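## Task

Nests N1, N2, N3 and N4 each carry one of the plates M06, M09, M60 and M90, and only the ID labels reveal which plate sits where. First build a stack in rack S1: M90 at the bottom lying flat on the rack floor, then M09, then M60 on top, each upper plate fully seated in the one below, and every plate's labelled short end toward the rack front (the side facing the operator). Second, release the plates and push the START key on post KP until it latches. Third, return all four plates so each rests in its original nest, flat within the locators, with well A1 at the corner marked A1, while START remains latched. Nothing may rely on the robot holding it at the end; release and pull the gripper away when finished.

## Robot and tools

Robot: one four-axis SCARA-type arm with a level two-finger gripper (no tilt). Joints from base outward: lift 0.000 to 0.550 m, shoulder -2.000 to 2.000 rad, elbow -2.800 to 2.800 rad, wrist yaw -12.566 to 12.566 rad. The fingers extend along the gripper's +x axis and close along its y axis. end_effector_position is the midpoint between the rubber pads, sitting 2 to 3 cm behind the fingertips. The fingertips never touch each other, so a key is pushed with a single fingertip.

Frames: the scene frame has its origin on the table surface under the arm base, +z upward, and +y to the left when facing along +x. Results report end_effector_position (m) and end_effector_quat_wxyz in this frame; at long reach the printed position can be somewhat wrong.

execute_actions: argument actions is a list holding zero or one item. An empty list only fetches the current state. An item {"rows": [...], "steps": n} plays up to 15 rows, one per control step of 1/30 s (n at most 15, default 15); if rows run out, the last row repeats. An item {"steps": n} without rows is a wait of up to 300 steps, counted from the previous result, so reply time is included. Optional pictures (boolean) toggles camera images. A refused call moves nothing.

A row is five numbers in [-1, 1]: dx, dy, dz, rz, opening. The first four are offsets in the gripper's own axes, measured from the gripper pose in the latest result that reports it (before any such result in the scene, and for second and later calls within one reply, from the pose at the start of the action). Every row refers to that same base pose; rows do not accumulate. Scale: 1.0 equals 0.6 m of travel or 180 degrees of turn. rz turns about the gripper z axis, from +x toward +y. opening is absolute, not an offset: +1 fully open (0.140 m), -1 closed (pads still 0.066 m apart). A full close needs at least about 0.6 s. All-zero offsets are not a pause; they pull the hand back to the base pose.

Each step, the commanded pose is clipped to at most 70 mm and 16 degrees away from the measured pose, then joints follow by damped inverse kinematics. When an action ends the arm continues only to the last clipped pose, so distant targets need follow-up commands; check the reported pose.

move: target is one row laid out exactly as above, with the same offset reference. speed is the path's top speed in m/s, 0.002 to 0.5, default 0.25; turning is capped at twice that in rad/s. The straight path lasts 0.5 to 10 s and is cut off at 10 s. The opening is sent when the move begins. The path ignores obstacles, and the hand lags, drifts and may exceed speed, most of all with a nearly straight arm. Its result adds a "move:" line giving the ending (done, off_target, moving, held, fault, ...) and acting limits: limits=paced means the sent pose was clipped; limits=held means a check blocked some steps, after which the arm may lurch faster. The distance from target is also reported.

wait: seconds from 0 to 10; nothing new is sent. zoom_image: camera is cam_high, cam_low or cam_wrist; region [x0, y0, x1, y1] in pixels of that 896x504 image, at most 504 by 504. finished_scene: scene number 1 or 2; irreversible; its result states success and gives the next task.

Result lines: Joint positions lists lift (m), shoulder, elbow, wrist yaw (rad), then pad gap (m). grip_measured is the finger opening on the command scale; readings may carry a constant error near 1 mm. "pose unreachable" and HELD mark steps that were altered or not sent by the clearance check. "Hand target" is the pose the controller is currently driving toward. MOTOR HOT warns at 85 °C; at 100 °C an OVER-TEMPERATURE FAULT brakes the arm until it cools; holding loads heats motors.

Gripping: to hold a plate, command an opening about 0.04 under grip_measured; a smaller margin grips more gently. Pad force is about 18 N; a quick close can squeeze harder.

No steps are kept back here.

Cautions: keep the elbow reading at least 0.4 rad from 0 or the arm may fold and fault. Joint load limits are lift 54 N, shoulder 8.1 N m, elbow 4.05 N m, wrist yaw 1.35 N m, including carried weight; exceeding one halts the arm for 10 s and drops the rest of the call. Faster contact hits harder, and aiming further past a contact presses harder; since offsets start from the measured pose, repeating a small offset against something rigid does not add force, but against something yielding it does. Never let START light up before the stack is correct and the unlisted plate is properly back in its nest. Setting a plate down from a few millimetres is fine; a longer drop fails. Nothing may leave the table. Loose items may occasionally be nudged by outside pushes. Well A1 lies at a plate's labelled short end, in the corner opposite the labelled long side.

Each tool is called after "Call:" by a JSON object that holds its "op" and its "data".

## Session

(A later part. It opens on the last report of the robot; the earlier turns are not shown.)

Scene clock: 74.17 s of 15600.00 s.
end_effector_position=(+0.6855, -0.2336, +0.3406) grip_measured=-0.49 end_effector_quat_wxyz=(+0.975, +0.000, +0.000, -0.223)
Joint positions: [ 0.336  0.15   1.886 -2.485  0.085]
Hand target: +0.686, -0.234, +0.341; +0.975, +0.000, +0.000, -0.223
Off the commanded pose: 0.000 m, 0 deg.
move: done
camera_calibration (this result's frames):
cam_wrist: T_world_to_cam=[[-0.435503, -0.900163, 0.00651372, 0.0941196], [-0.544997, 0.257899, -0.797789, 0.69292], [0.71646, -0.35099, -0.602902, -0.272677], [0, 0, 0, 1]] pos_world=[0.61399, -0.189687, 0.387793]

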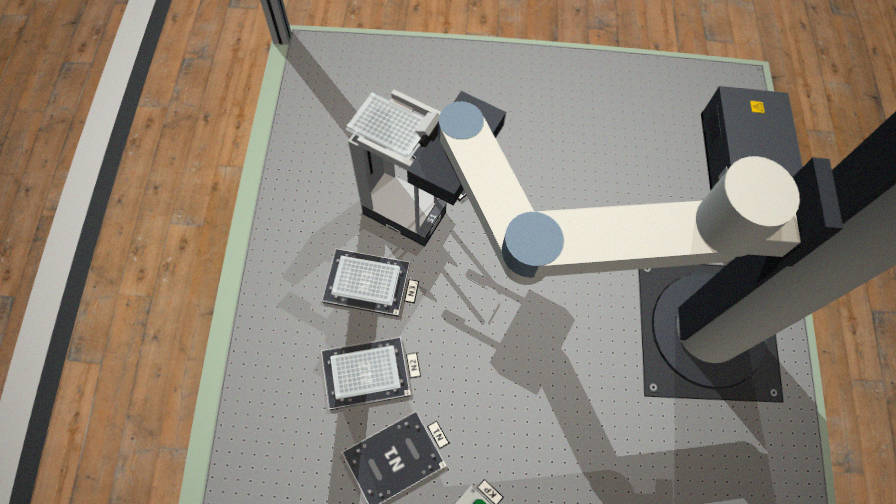

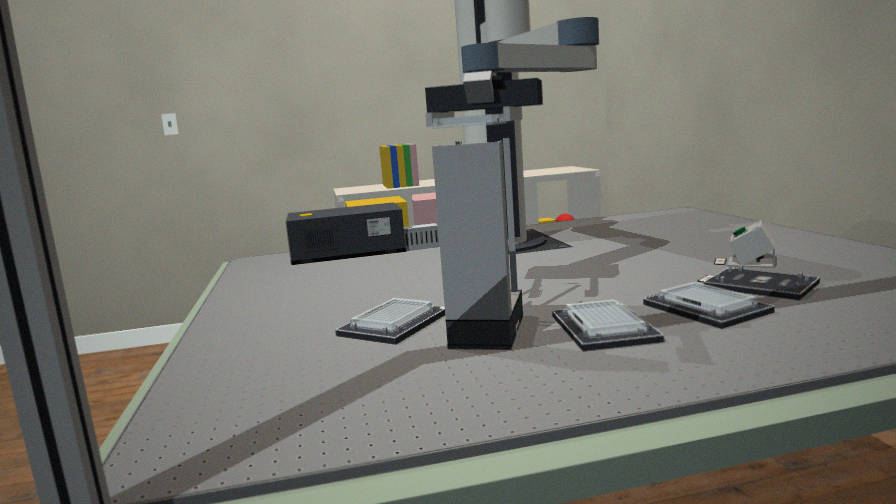

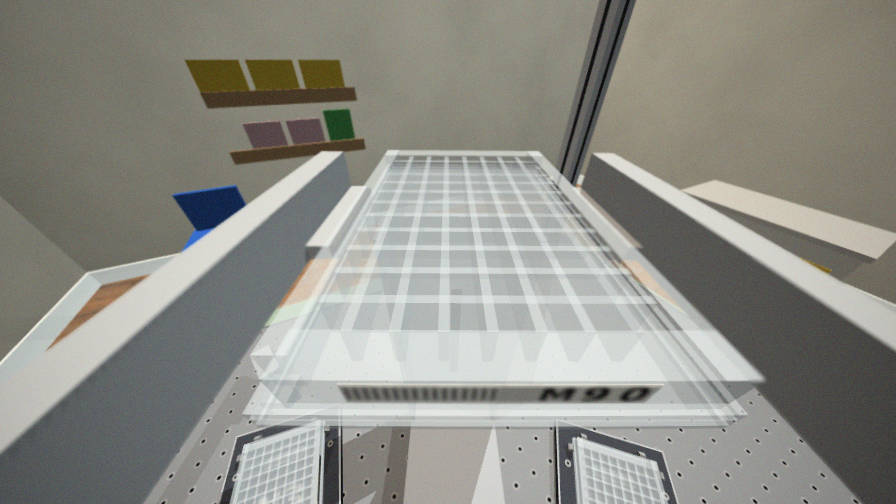

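Call:
{"op": "move", "data": {"target": [-0.022,0,-0.015,0,-0.55], "speed": 0.03}}

Call:
{"op": "zoom_image", "data": {"camera": "cam_wrist", "region": [300,100,640,300]}}

Scene clock: 82.87 s of 15600.00 s.
end_effector_position=(+0.6736, -0.2280, +0.3316) grip_measured=-0.49 end_effector_quat_wxyz=(+0.975, +0.000, +0.000, -0.223)
Joint positions: [ 0.327  0.188  1.801 -2.439  0.085]
Hand target: +0.674, -0.228, +0.332; +0.975, +0.000, +0.000, -0.223
Off the commanded pose: 0.000 m, 0 deg.
After step 90, 4.93 s passed at rest.
move: done
camera_calibration (this result's frames):
cam_wrist: T_world_to_cam=[[-0.435755, -0.900042, 0.00651372, 0.0942904], [-0.544924, 0.258052, -0.797789, 0.677744], [0.716362, -0.35119, -0.602902, -0.267577], [0, 0, 0, 1]] pos_world=[0.602088, -0.183998, 0.37876]

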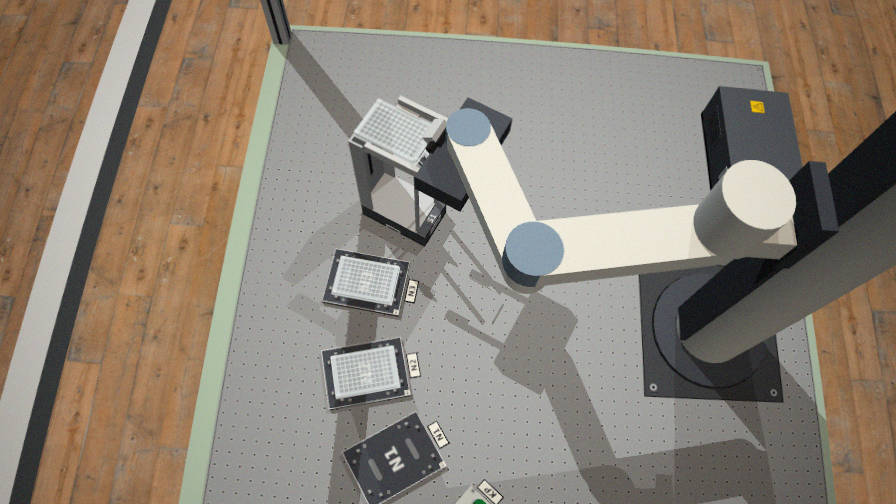

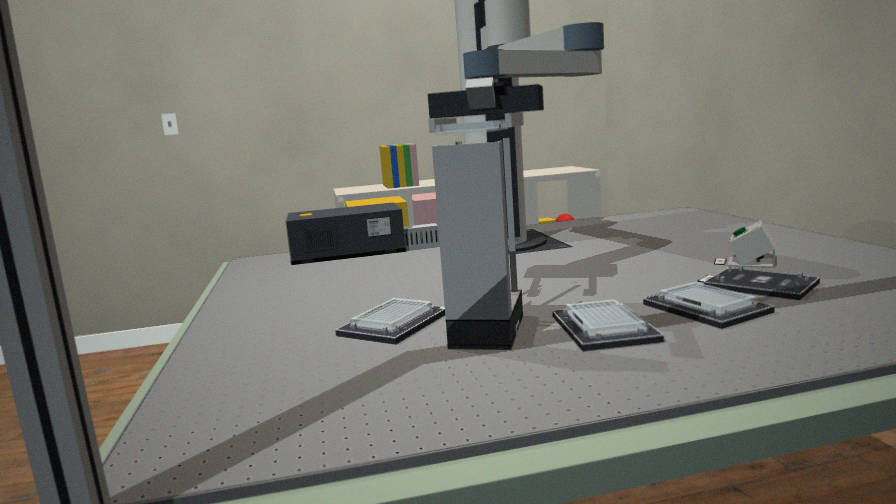

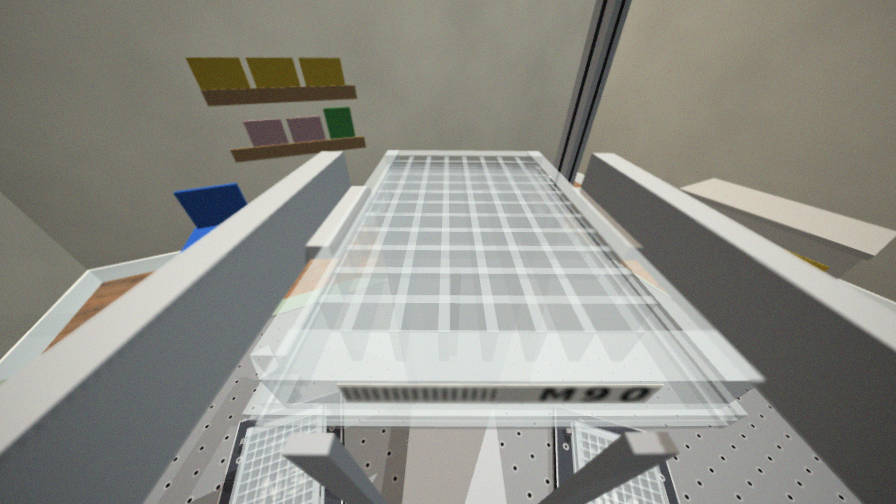

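Region (300, 100, 640, 300) of cam_wrist's 896x504 image, scaled by 1.482, with more detail than that image has; it fills the top 296 rows of this view, and the rest is white.

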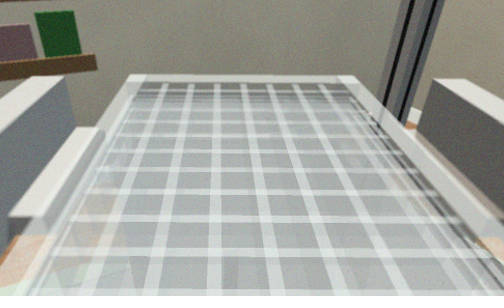

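Call:
{"op": "move", "data": {"target": [0.0015,0.005,-0.008,0,-0.55], "speed": 0.02}}

Scene clock: 90.27 s of 15600.00 s.
end_effector_position=(+0.6757, -0.2257, +0.3268) grip_measured=-0.49 end_effector_quat_wxyz=(+0.975, +0.000, +0.000, -0.223)
Joint positions: [ 0.322  0.192  1.808 -2.449  0.085]
Hand target: +0.676, -0.226, +0.327; +0.975, +0.000, +0.000, -0.223
Off the commanded pose: 0.000 m, 0 deg.
After step 90, 3.70 s passed at rest.
move: done
camera_calibration (this result's frames):
cam_wrist: T_world_to_cam=[[-0.435703, -0.900067, 0.00651372, 0.097235], [-0.544939, 0.25802, -0.797789, 0.674468], [0.716383, -0.351148, -0.602902, -0.271173], [0, 0, 0, 1]] pos_world=[0.604173, -0.18173, 0.373959]

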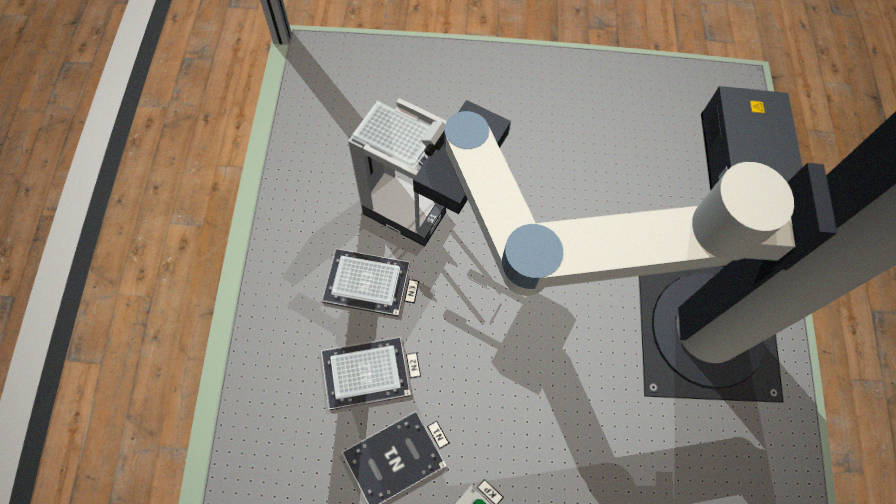

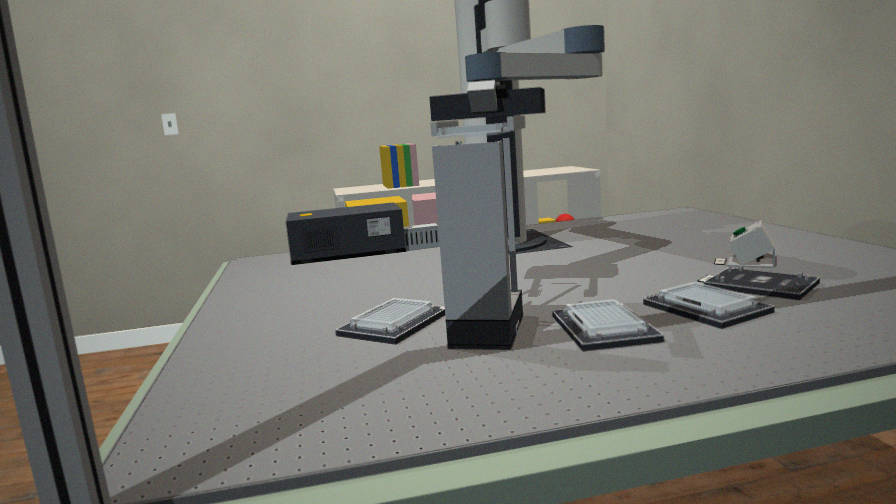

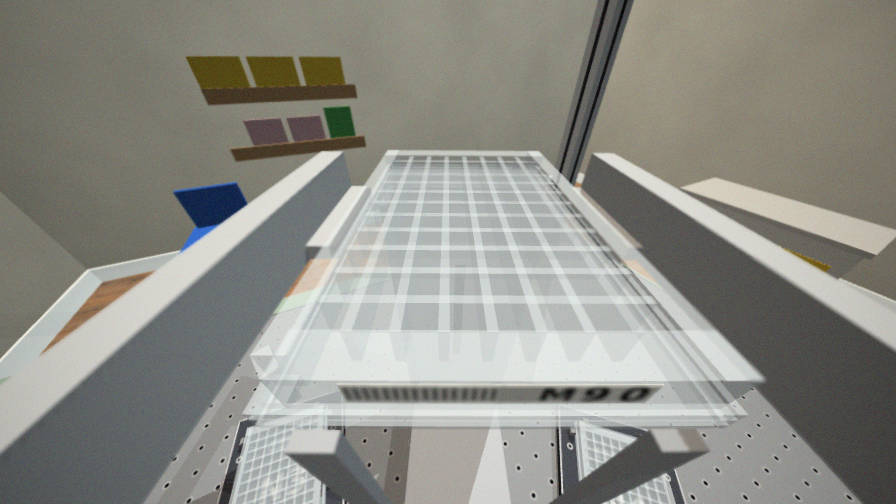

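Call:
{"op": "move", "data": {"target": [0.005,-0.0025,-0.015,0,-0.55], "speed": 0.02}}

Scene clock: 94.63 s of 15600.00 s.
end_effector_position=(+0.6778, -0.2283, +0.3177) grip_measured=-0.49 end_effector_quat_wxyz=(+0.975, +0.000, +0.000, -0.223)
Joint positions: [ 0.313  0.18   1.826 -2.456  0.085]
Hand target: +0.678, -0.228, +0.318; +0.975, +0.000, +0.000, -0.223
Off the commanded pose: 0.000 m, 0 deg.
After step 90, 0.67 s passed at rest.
move: done
camera_calibration (this result's frames):
cam_wrist: T_world_to_cam=[[-0.435512, -0.900159, 0.00651372, 0.0957021], [-0.544994, 0.257904, -0.797789, 0.669052], [0.716457, -0.350996, -0.602902, -0.279028], [0, 0, 0, 1]] pos_world=[0.60622, -0.184342, 0.364912]

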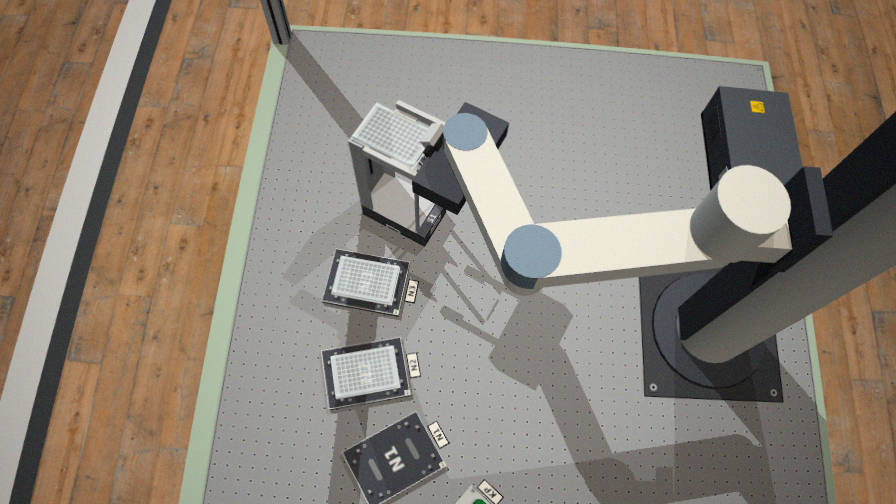

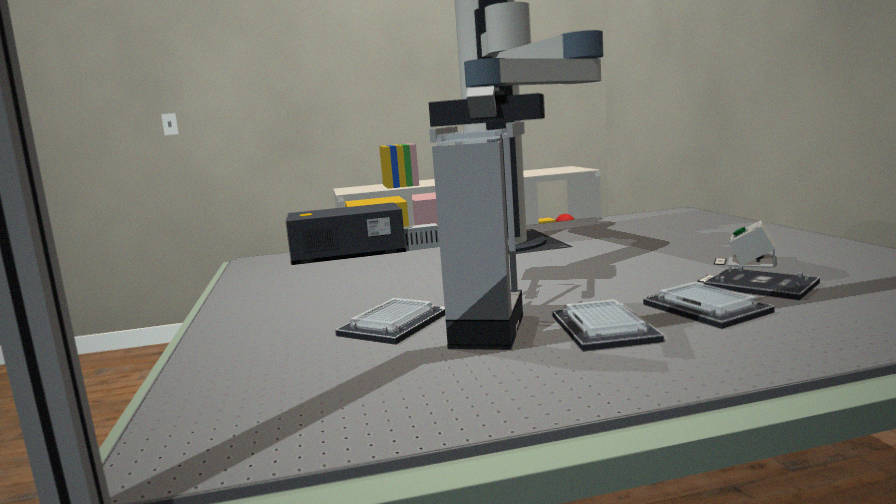

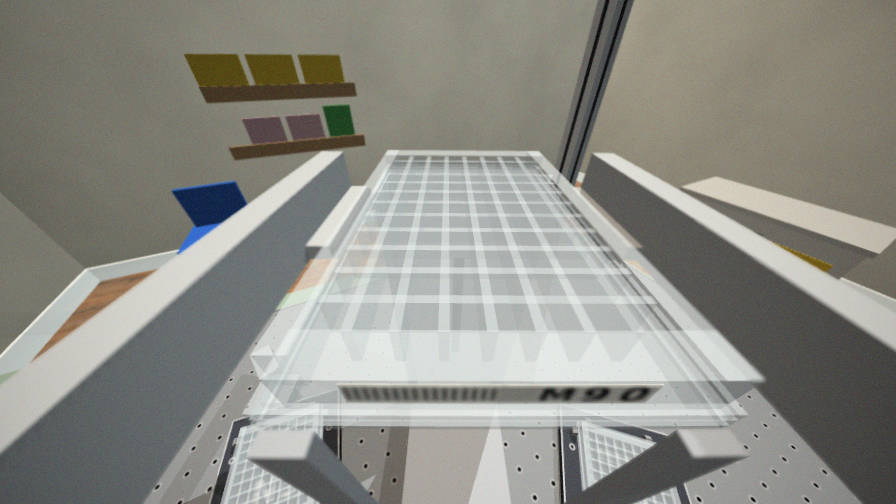

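Call:
{"op": "move", "data": {"target": [0.001,0,-0.035,0,-0.55], "speed": 0.012}}

Scene clock: 99.03 s of 15600.00 s.
end_effector_position=(+0.6783, -0.2285, +0.2967) grip_measured=-0.49 end_effector_quat_wxyz=(+0.975, +0.000, +0.000, -0.223)
Joint positions: [ 0.292  0.179  1.83  -2.458  0.085]
Hand target: +0.678, -0.229, +0.297; +0.975, +0.000, +0.000, -0.223
Off the commanded pose: 0.000 m, 0 deg.
move: done
camera_calibration (this result's frames):
cam_wrist: T_world_to_cam=[[-0.435368, -0.900229, 0.00651372, 0.0957837], [-0.545035, 0.257817, -0.797789, 0.652641], [0.716513, -0.350882, -0.602902, -0.292168], [0, 0, 0, 1]] pos_world=[0.606756, -0.184551, 0.343897]

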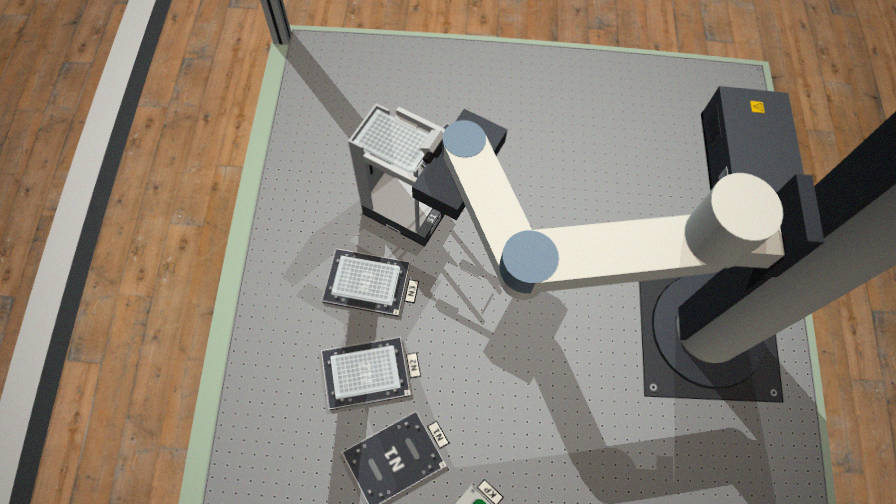

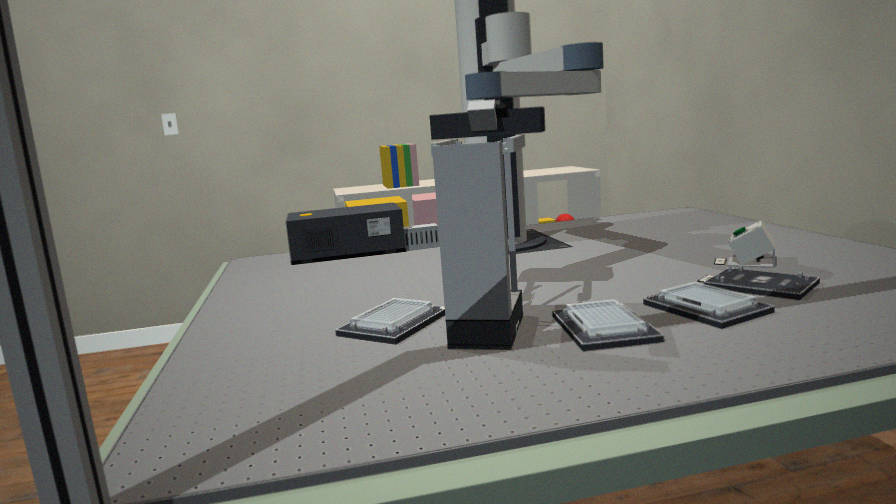

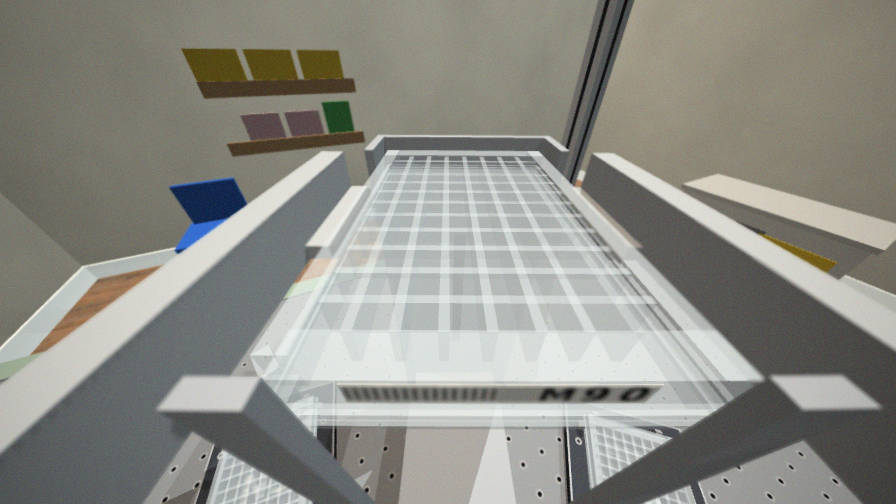

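Call:
{"op": "move", "data": {"target": [0,0,-0.365,0,-0.55], "speed": 0.12}}

Call:
{"op": "move", "data": {"target": [0,0,-0.0125,0,-0.55], "speed": 0.006}}

Call:
{"op": "zoom_image", "data": {"camera": "cam_low", "region": [420,230,580,360]}}

Scene clock: 104.93 s of 15600.00 s.
end_effector_position=(+0.6783, -0.2285, +0.0776) grip_measured=-0.49 end_effector_quat_wxyz=(+0.975, +0.000, +0.000, -0.223)
Joint positions: [ 0.073  0.179  1.83  -2.458  0.085]
Hand target: +0.678, -0.228, +0.078; +0.975, +0.000, +0.000, -0.223
Off the commanded pose: 0.000 m, 0 deg.
After step 90, 0.73 s passed at rest.
move: done
camera_calibration (this result's frames):
cam_wrist: T_world_to_cam=[[-0.435411, -0.900208, 0.00651372, 0.0972294], [-0.545023, 0.257843, -0.797789, 0.477861], [0.716496, -0.350916, -0.602902, -0.42424], [0, 0, 0, 1]] pos_world=[0.606746, -0.184559, 0.124823]

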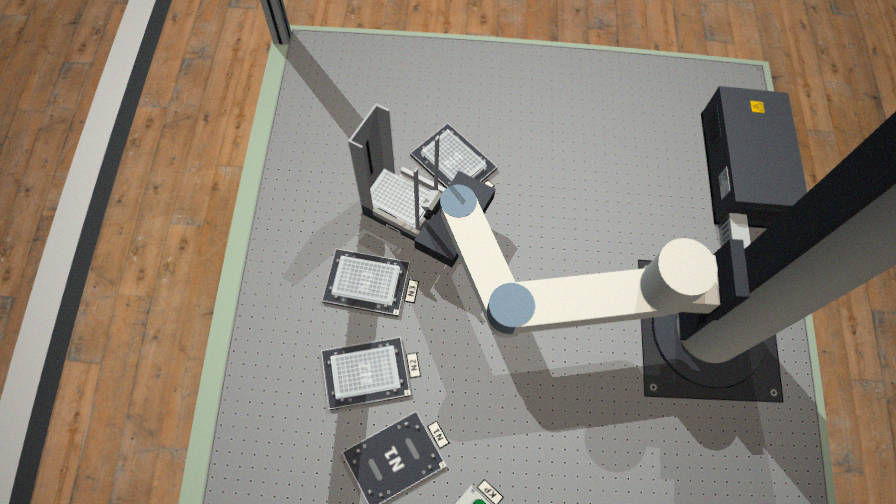

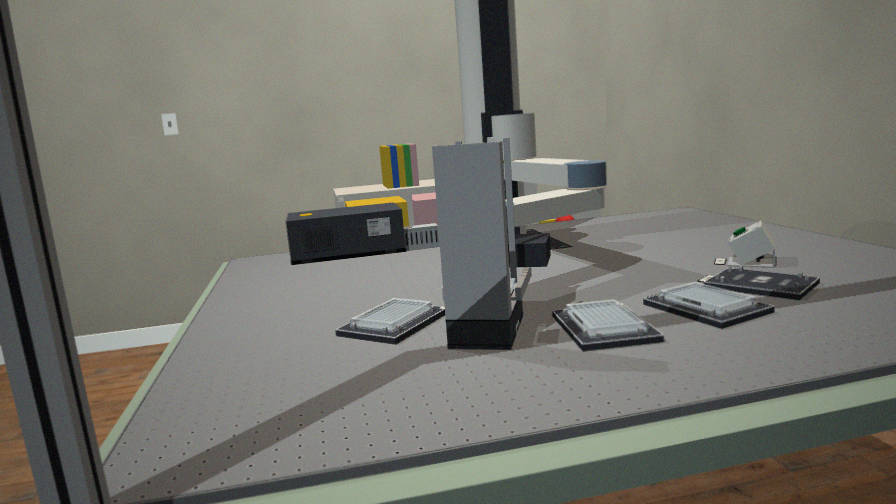

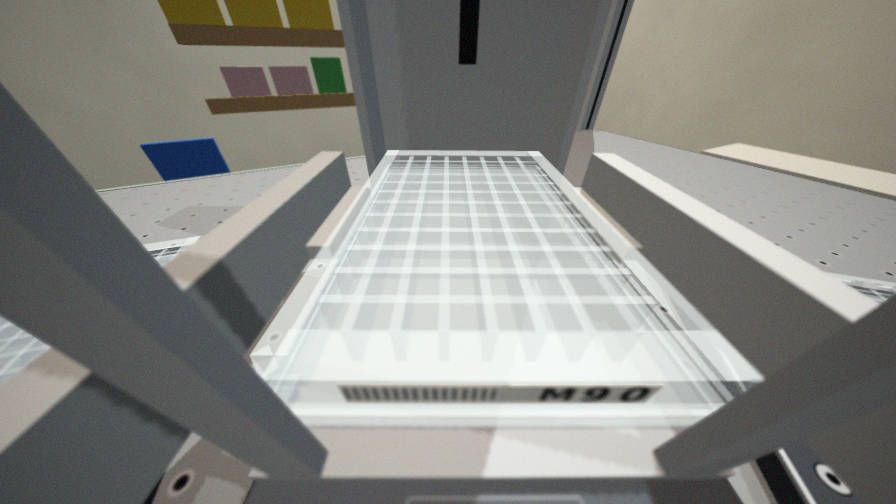

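Scene clock: 106.40 s of 15600.00 s.
end_effector_position=(+0.6783, -0.2285, +0.0701) grip_measured=-0.49 end_effector_quat_wxyz=(+0.975, +0.000, +0.000, -0.223)
Joint positions: [ 0.065  0.179  1.83  -2.458  0.085]
Hand target: +0.678, -0.229, +0.070; +0.975, +0.000, +0.000, -0.223
Off the commanded pose: 0.000 m, 0 deg.
move: done
camera_calibration (this result's frames):
cam_wrist: T_world_to_cam=[[-0.435412, -0.900208, 0.00651372, 0.0972783], [-0.545023, 0.257844, -0.797789, 0.47189], [0.716496, -0.350917, -0.602902, -0.428752], [0, 0, 0, 1]] pos_world=[0.606746, -0.184559, 0.11734]

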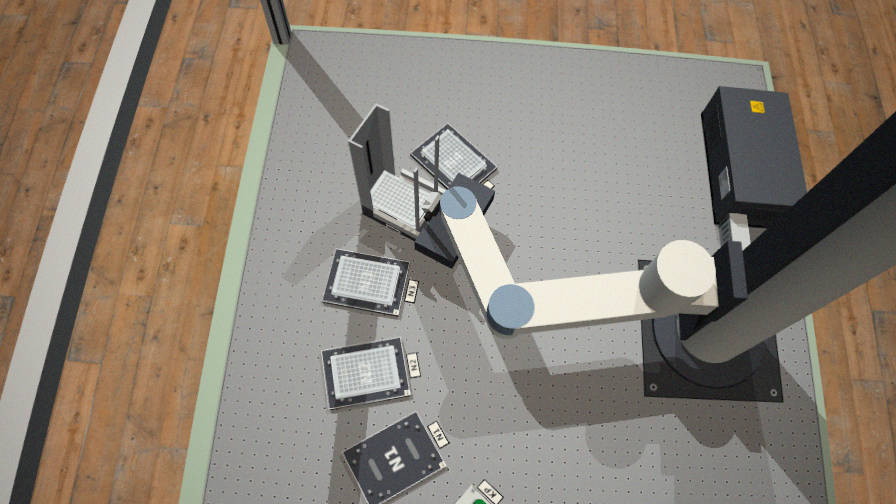

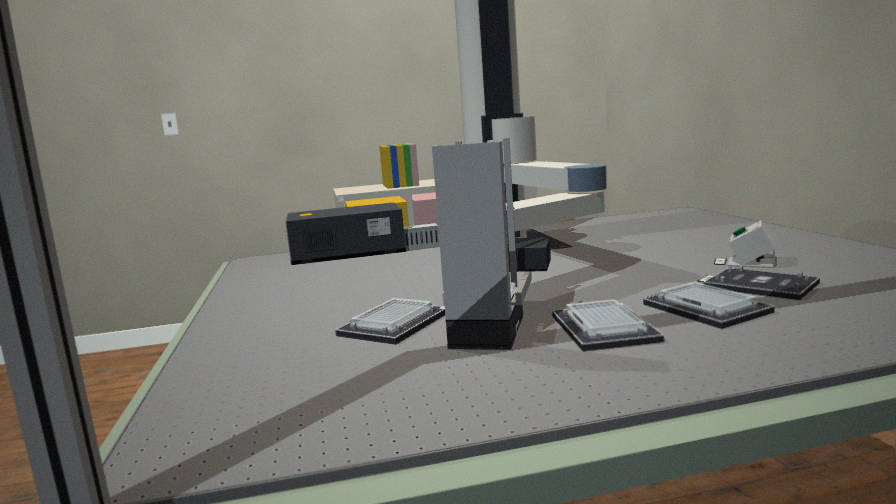

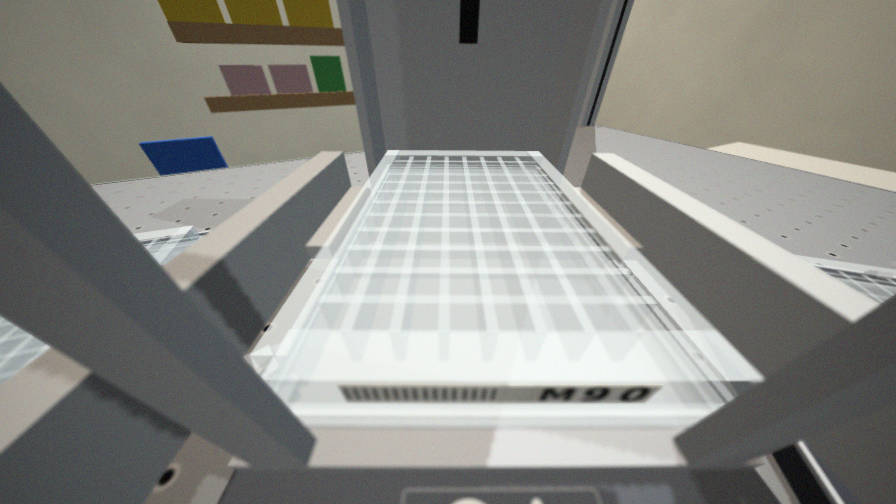

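Region (420, 230, 580, 360) of cam_low's 896x504 image, scaled by 3.150, with more detail than that image has; it fills the top 410 rows of this view, and the rest is white.

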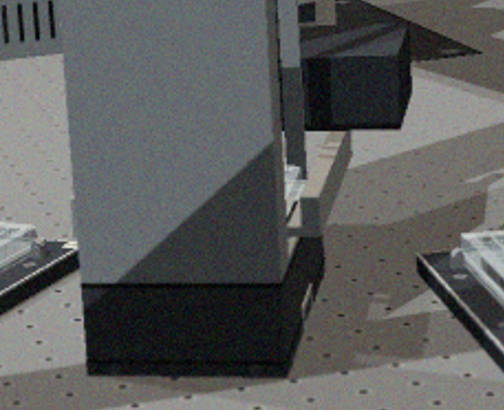

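Call:
{"op": "move", "data": {"target": [0,0,-0.006,0,-0.55], "speed": 0.004}}

Call:
{"op": "zoom_image", "data": {"camera": "cam_wrist", "region": [230,370,480,504]}}

Scene clock: 113.13 s of 15600.00 s.
end_effector_position=(+0.6783, -0.2285, +0.0671) grip_measured=-0.49 end_effector_quat_wxyz=(+0.975, +0.000, +0.000, -0.223)
Joint positions: [ 0.062  0.179  1.83  -2.458  0.085]
Hand target: +0.678, -0.229, +0.067; +0.975, +0.000, +0.000, -0.223
Off the commanded pose: 0.001 m, 0 deg.
After step 90, 2.60 s passed at rest.
move: done
camera_calibration (this result's frames):
cam_wrist: T_world_to_cam=[[-0.435377, -0.900225, 0.00651372, 0.097271], [-0.545033, 0.257822, -0.797789, 0.469495], [0.71651, -0.350889, -0.602902, -0.430559], [0, 0, 0, 1]] pos_world=[0.606739, -0.184559, 0.114339]

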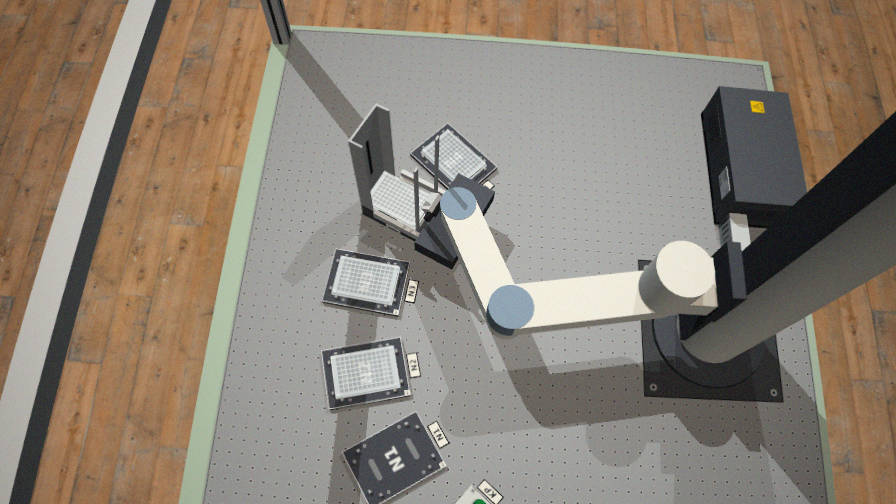

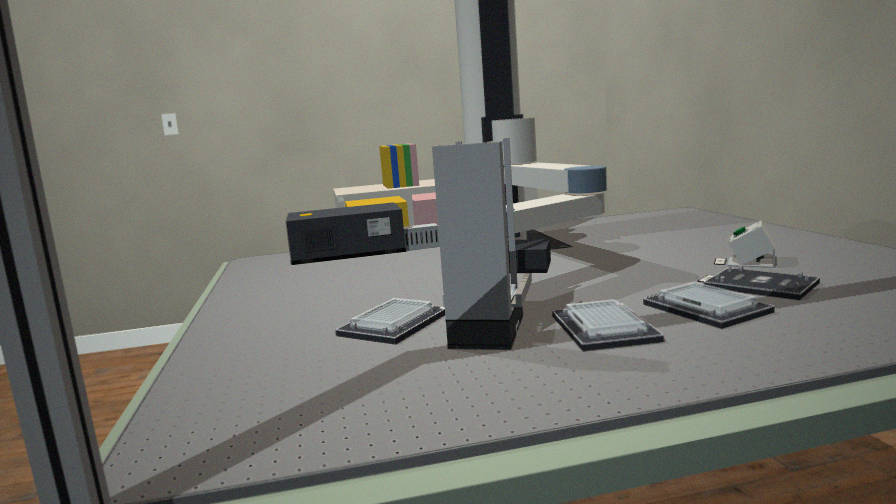

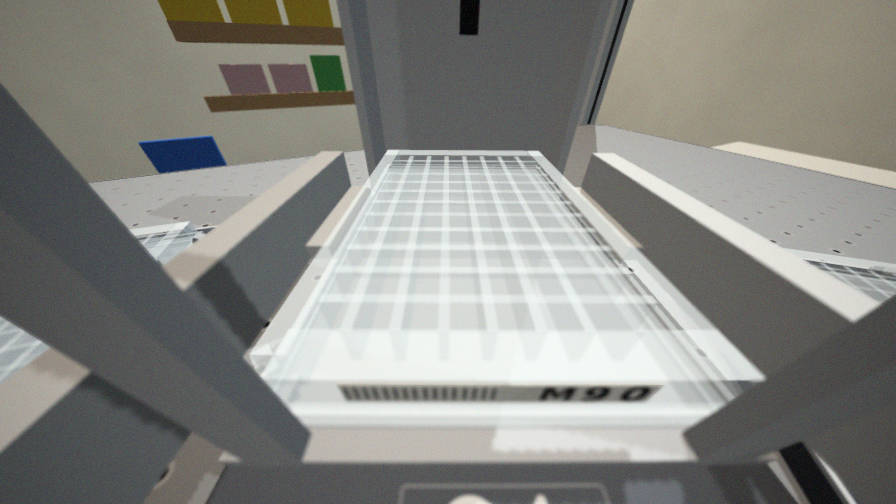

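Region (230, 370, 480, 504) of cam_wrist's 896x504 image, scaled by 2.016, with more detail than that image has; it fills the top 270 rows of this view, and the rest is white.

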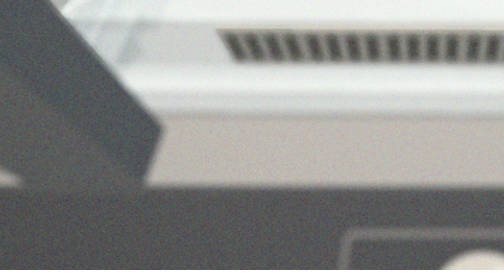

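Call:
{"op": "execute_actions", "data": {"actions": [{"rows":[[0,0,0.001,0,0.3]]}], "pictures": false}}

Call:
{"op": "move", "data": {"target": [-0.25,0,0,0,0.3], "speed": 0.2}}

Call:
{"op": "move", "data": {"target": [0.033,-0.237,0.055,-0.093,0.3], "speed": 0.2}}

Scene clock: 118.50 s of 15600.00 s.
end_effector_position=(+0.6783, -0.2285, +0.0678) grip_measured=+0.30 end_effector_quat_wxyz=(+0.975, +0.000, +0.000, -0.223)
Joint positions: [ 0.063  0.179  1.83  -2.458  0.114]
Hand target: +0.678, -0.228, +0.068; +0.975, +0.000, +0.000, -0.223
Off the commanded pose: 0.000 m, 0 deg.
Steps of this call (steps 1 to 90: nothing new was sent; then 1.87 s passed at rest; steps 91 to 105: all 15 steps of this action). Readings (end_effector_position):
91: (+0.6783, -0.2285, +0.0671)
92: (+0.6783, -0.2285, +0.0675)
94: (+0.6783, -0.2285, +0.0678)
98: (+0.6783, -0.2285, +0.0678)
105: the state above

Scene clock: 119.83 s of 15600.00 s.
end_effector_position=(+0.5432, -0.1634, +0.0678) grip_measured=+0.30 end_effector_quat_wxyz=(+0.975, +0.000, +0.000, -0.223)
Joint positions: [ 0.063  0.513  1.05  -2.013  0.114]
Hand target: +0.543, -0.163, +0.068; +0.975, +0.000, +0.000, -0.223
Off the commanded pose: 0.000 m, 0 deg.
move: done
camera_calibration (this result's frames):
cam_wrist: T_world_to_cam=[[-0.435515, -0.900158, 0.00651372, 0.0971573], [-0.544993, 0.257906, -0.797789, 0.379556], [0.716456, -0.350999, -0.602902, -0.310471], [0, 0, 0, 1]] pos_world=[0.471608, -0.119408, 0.114989]

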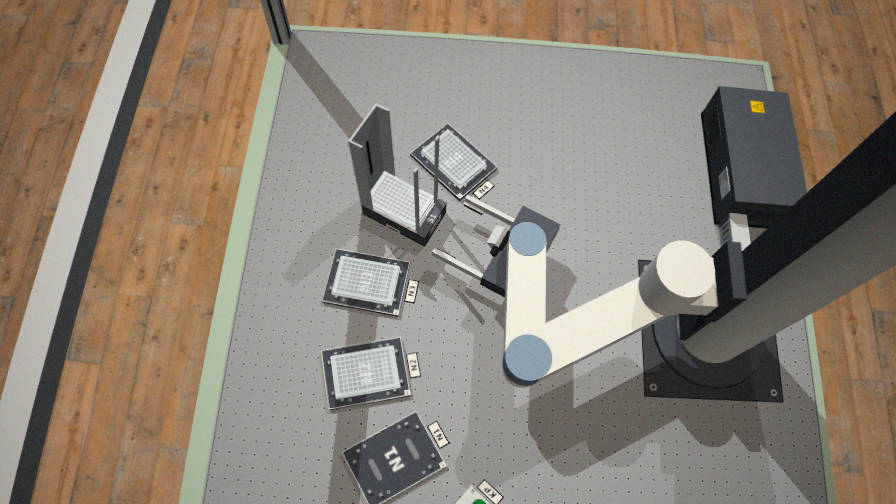

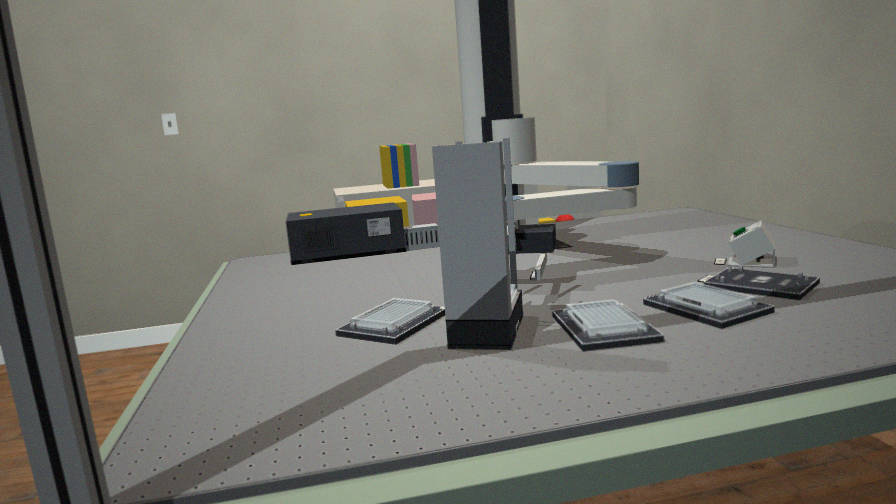

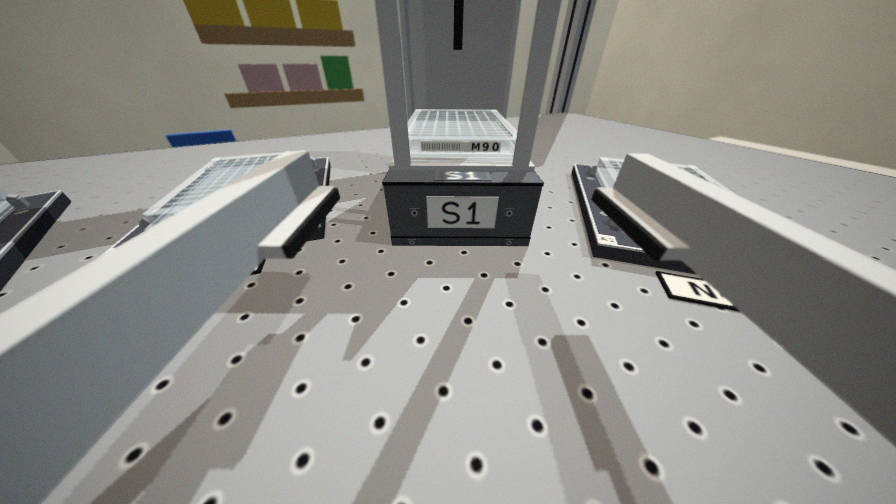

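Scene clock: 120.93 s of 15600.00 s.
end_effector_position=(+0.4992, -0.3001, +0.1008) grip_measured=+0.30 end_effector_quat_wxyz=(+0.932, +0.000, +0.000, -0.363)
Joint positions: [ 0.096  0.098  1.23  -2.07   0.114]
Hand target: +0.499, -0.300, +0.101; +0.932, +0.000, +0.000, -0.362
Off the commanded pose: 0.000 m, 0 deg.
move: done
camera_calibration (this result's frames):
cam_wrist: T_world_to_cam=[[-0.676444, -0.736466, 0.00651372, 0.12406], [-0.447551, 0.404019, -0.797789, 0.412409], [0.584912, -0.542574, -0.602902, -0.298852], [0, 0, 0, 1]] pos_world=[0.443296, -0.237405, 0.148029]

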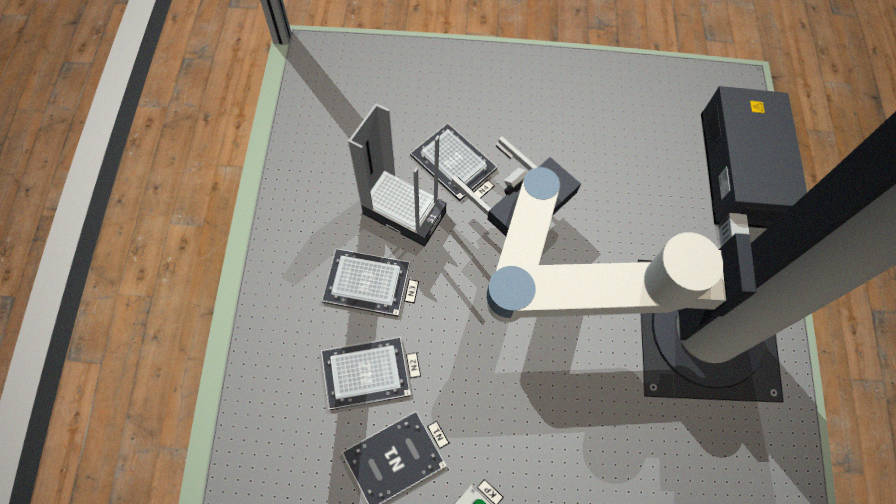

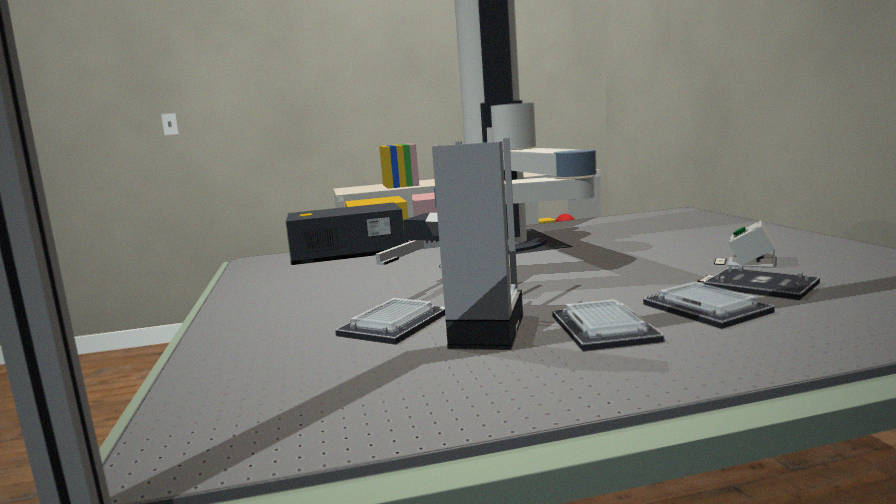

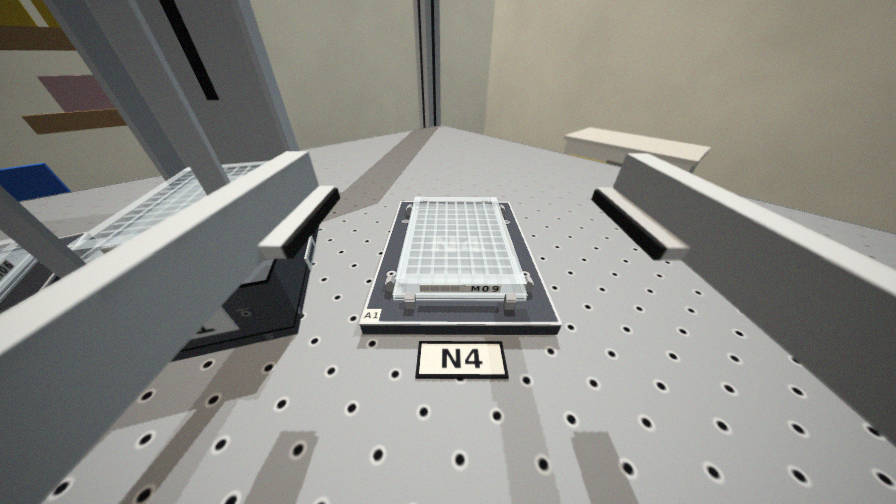

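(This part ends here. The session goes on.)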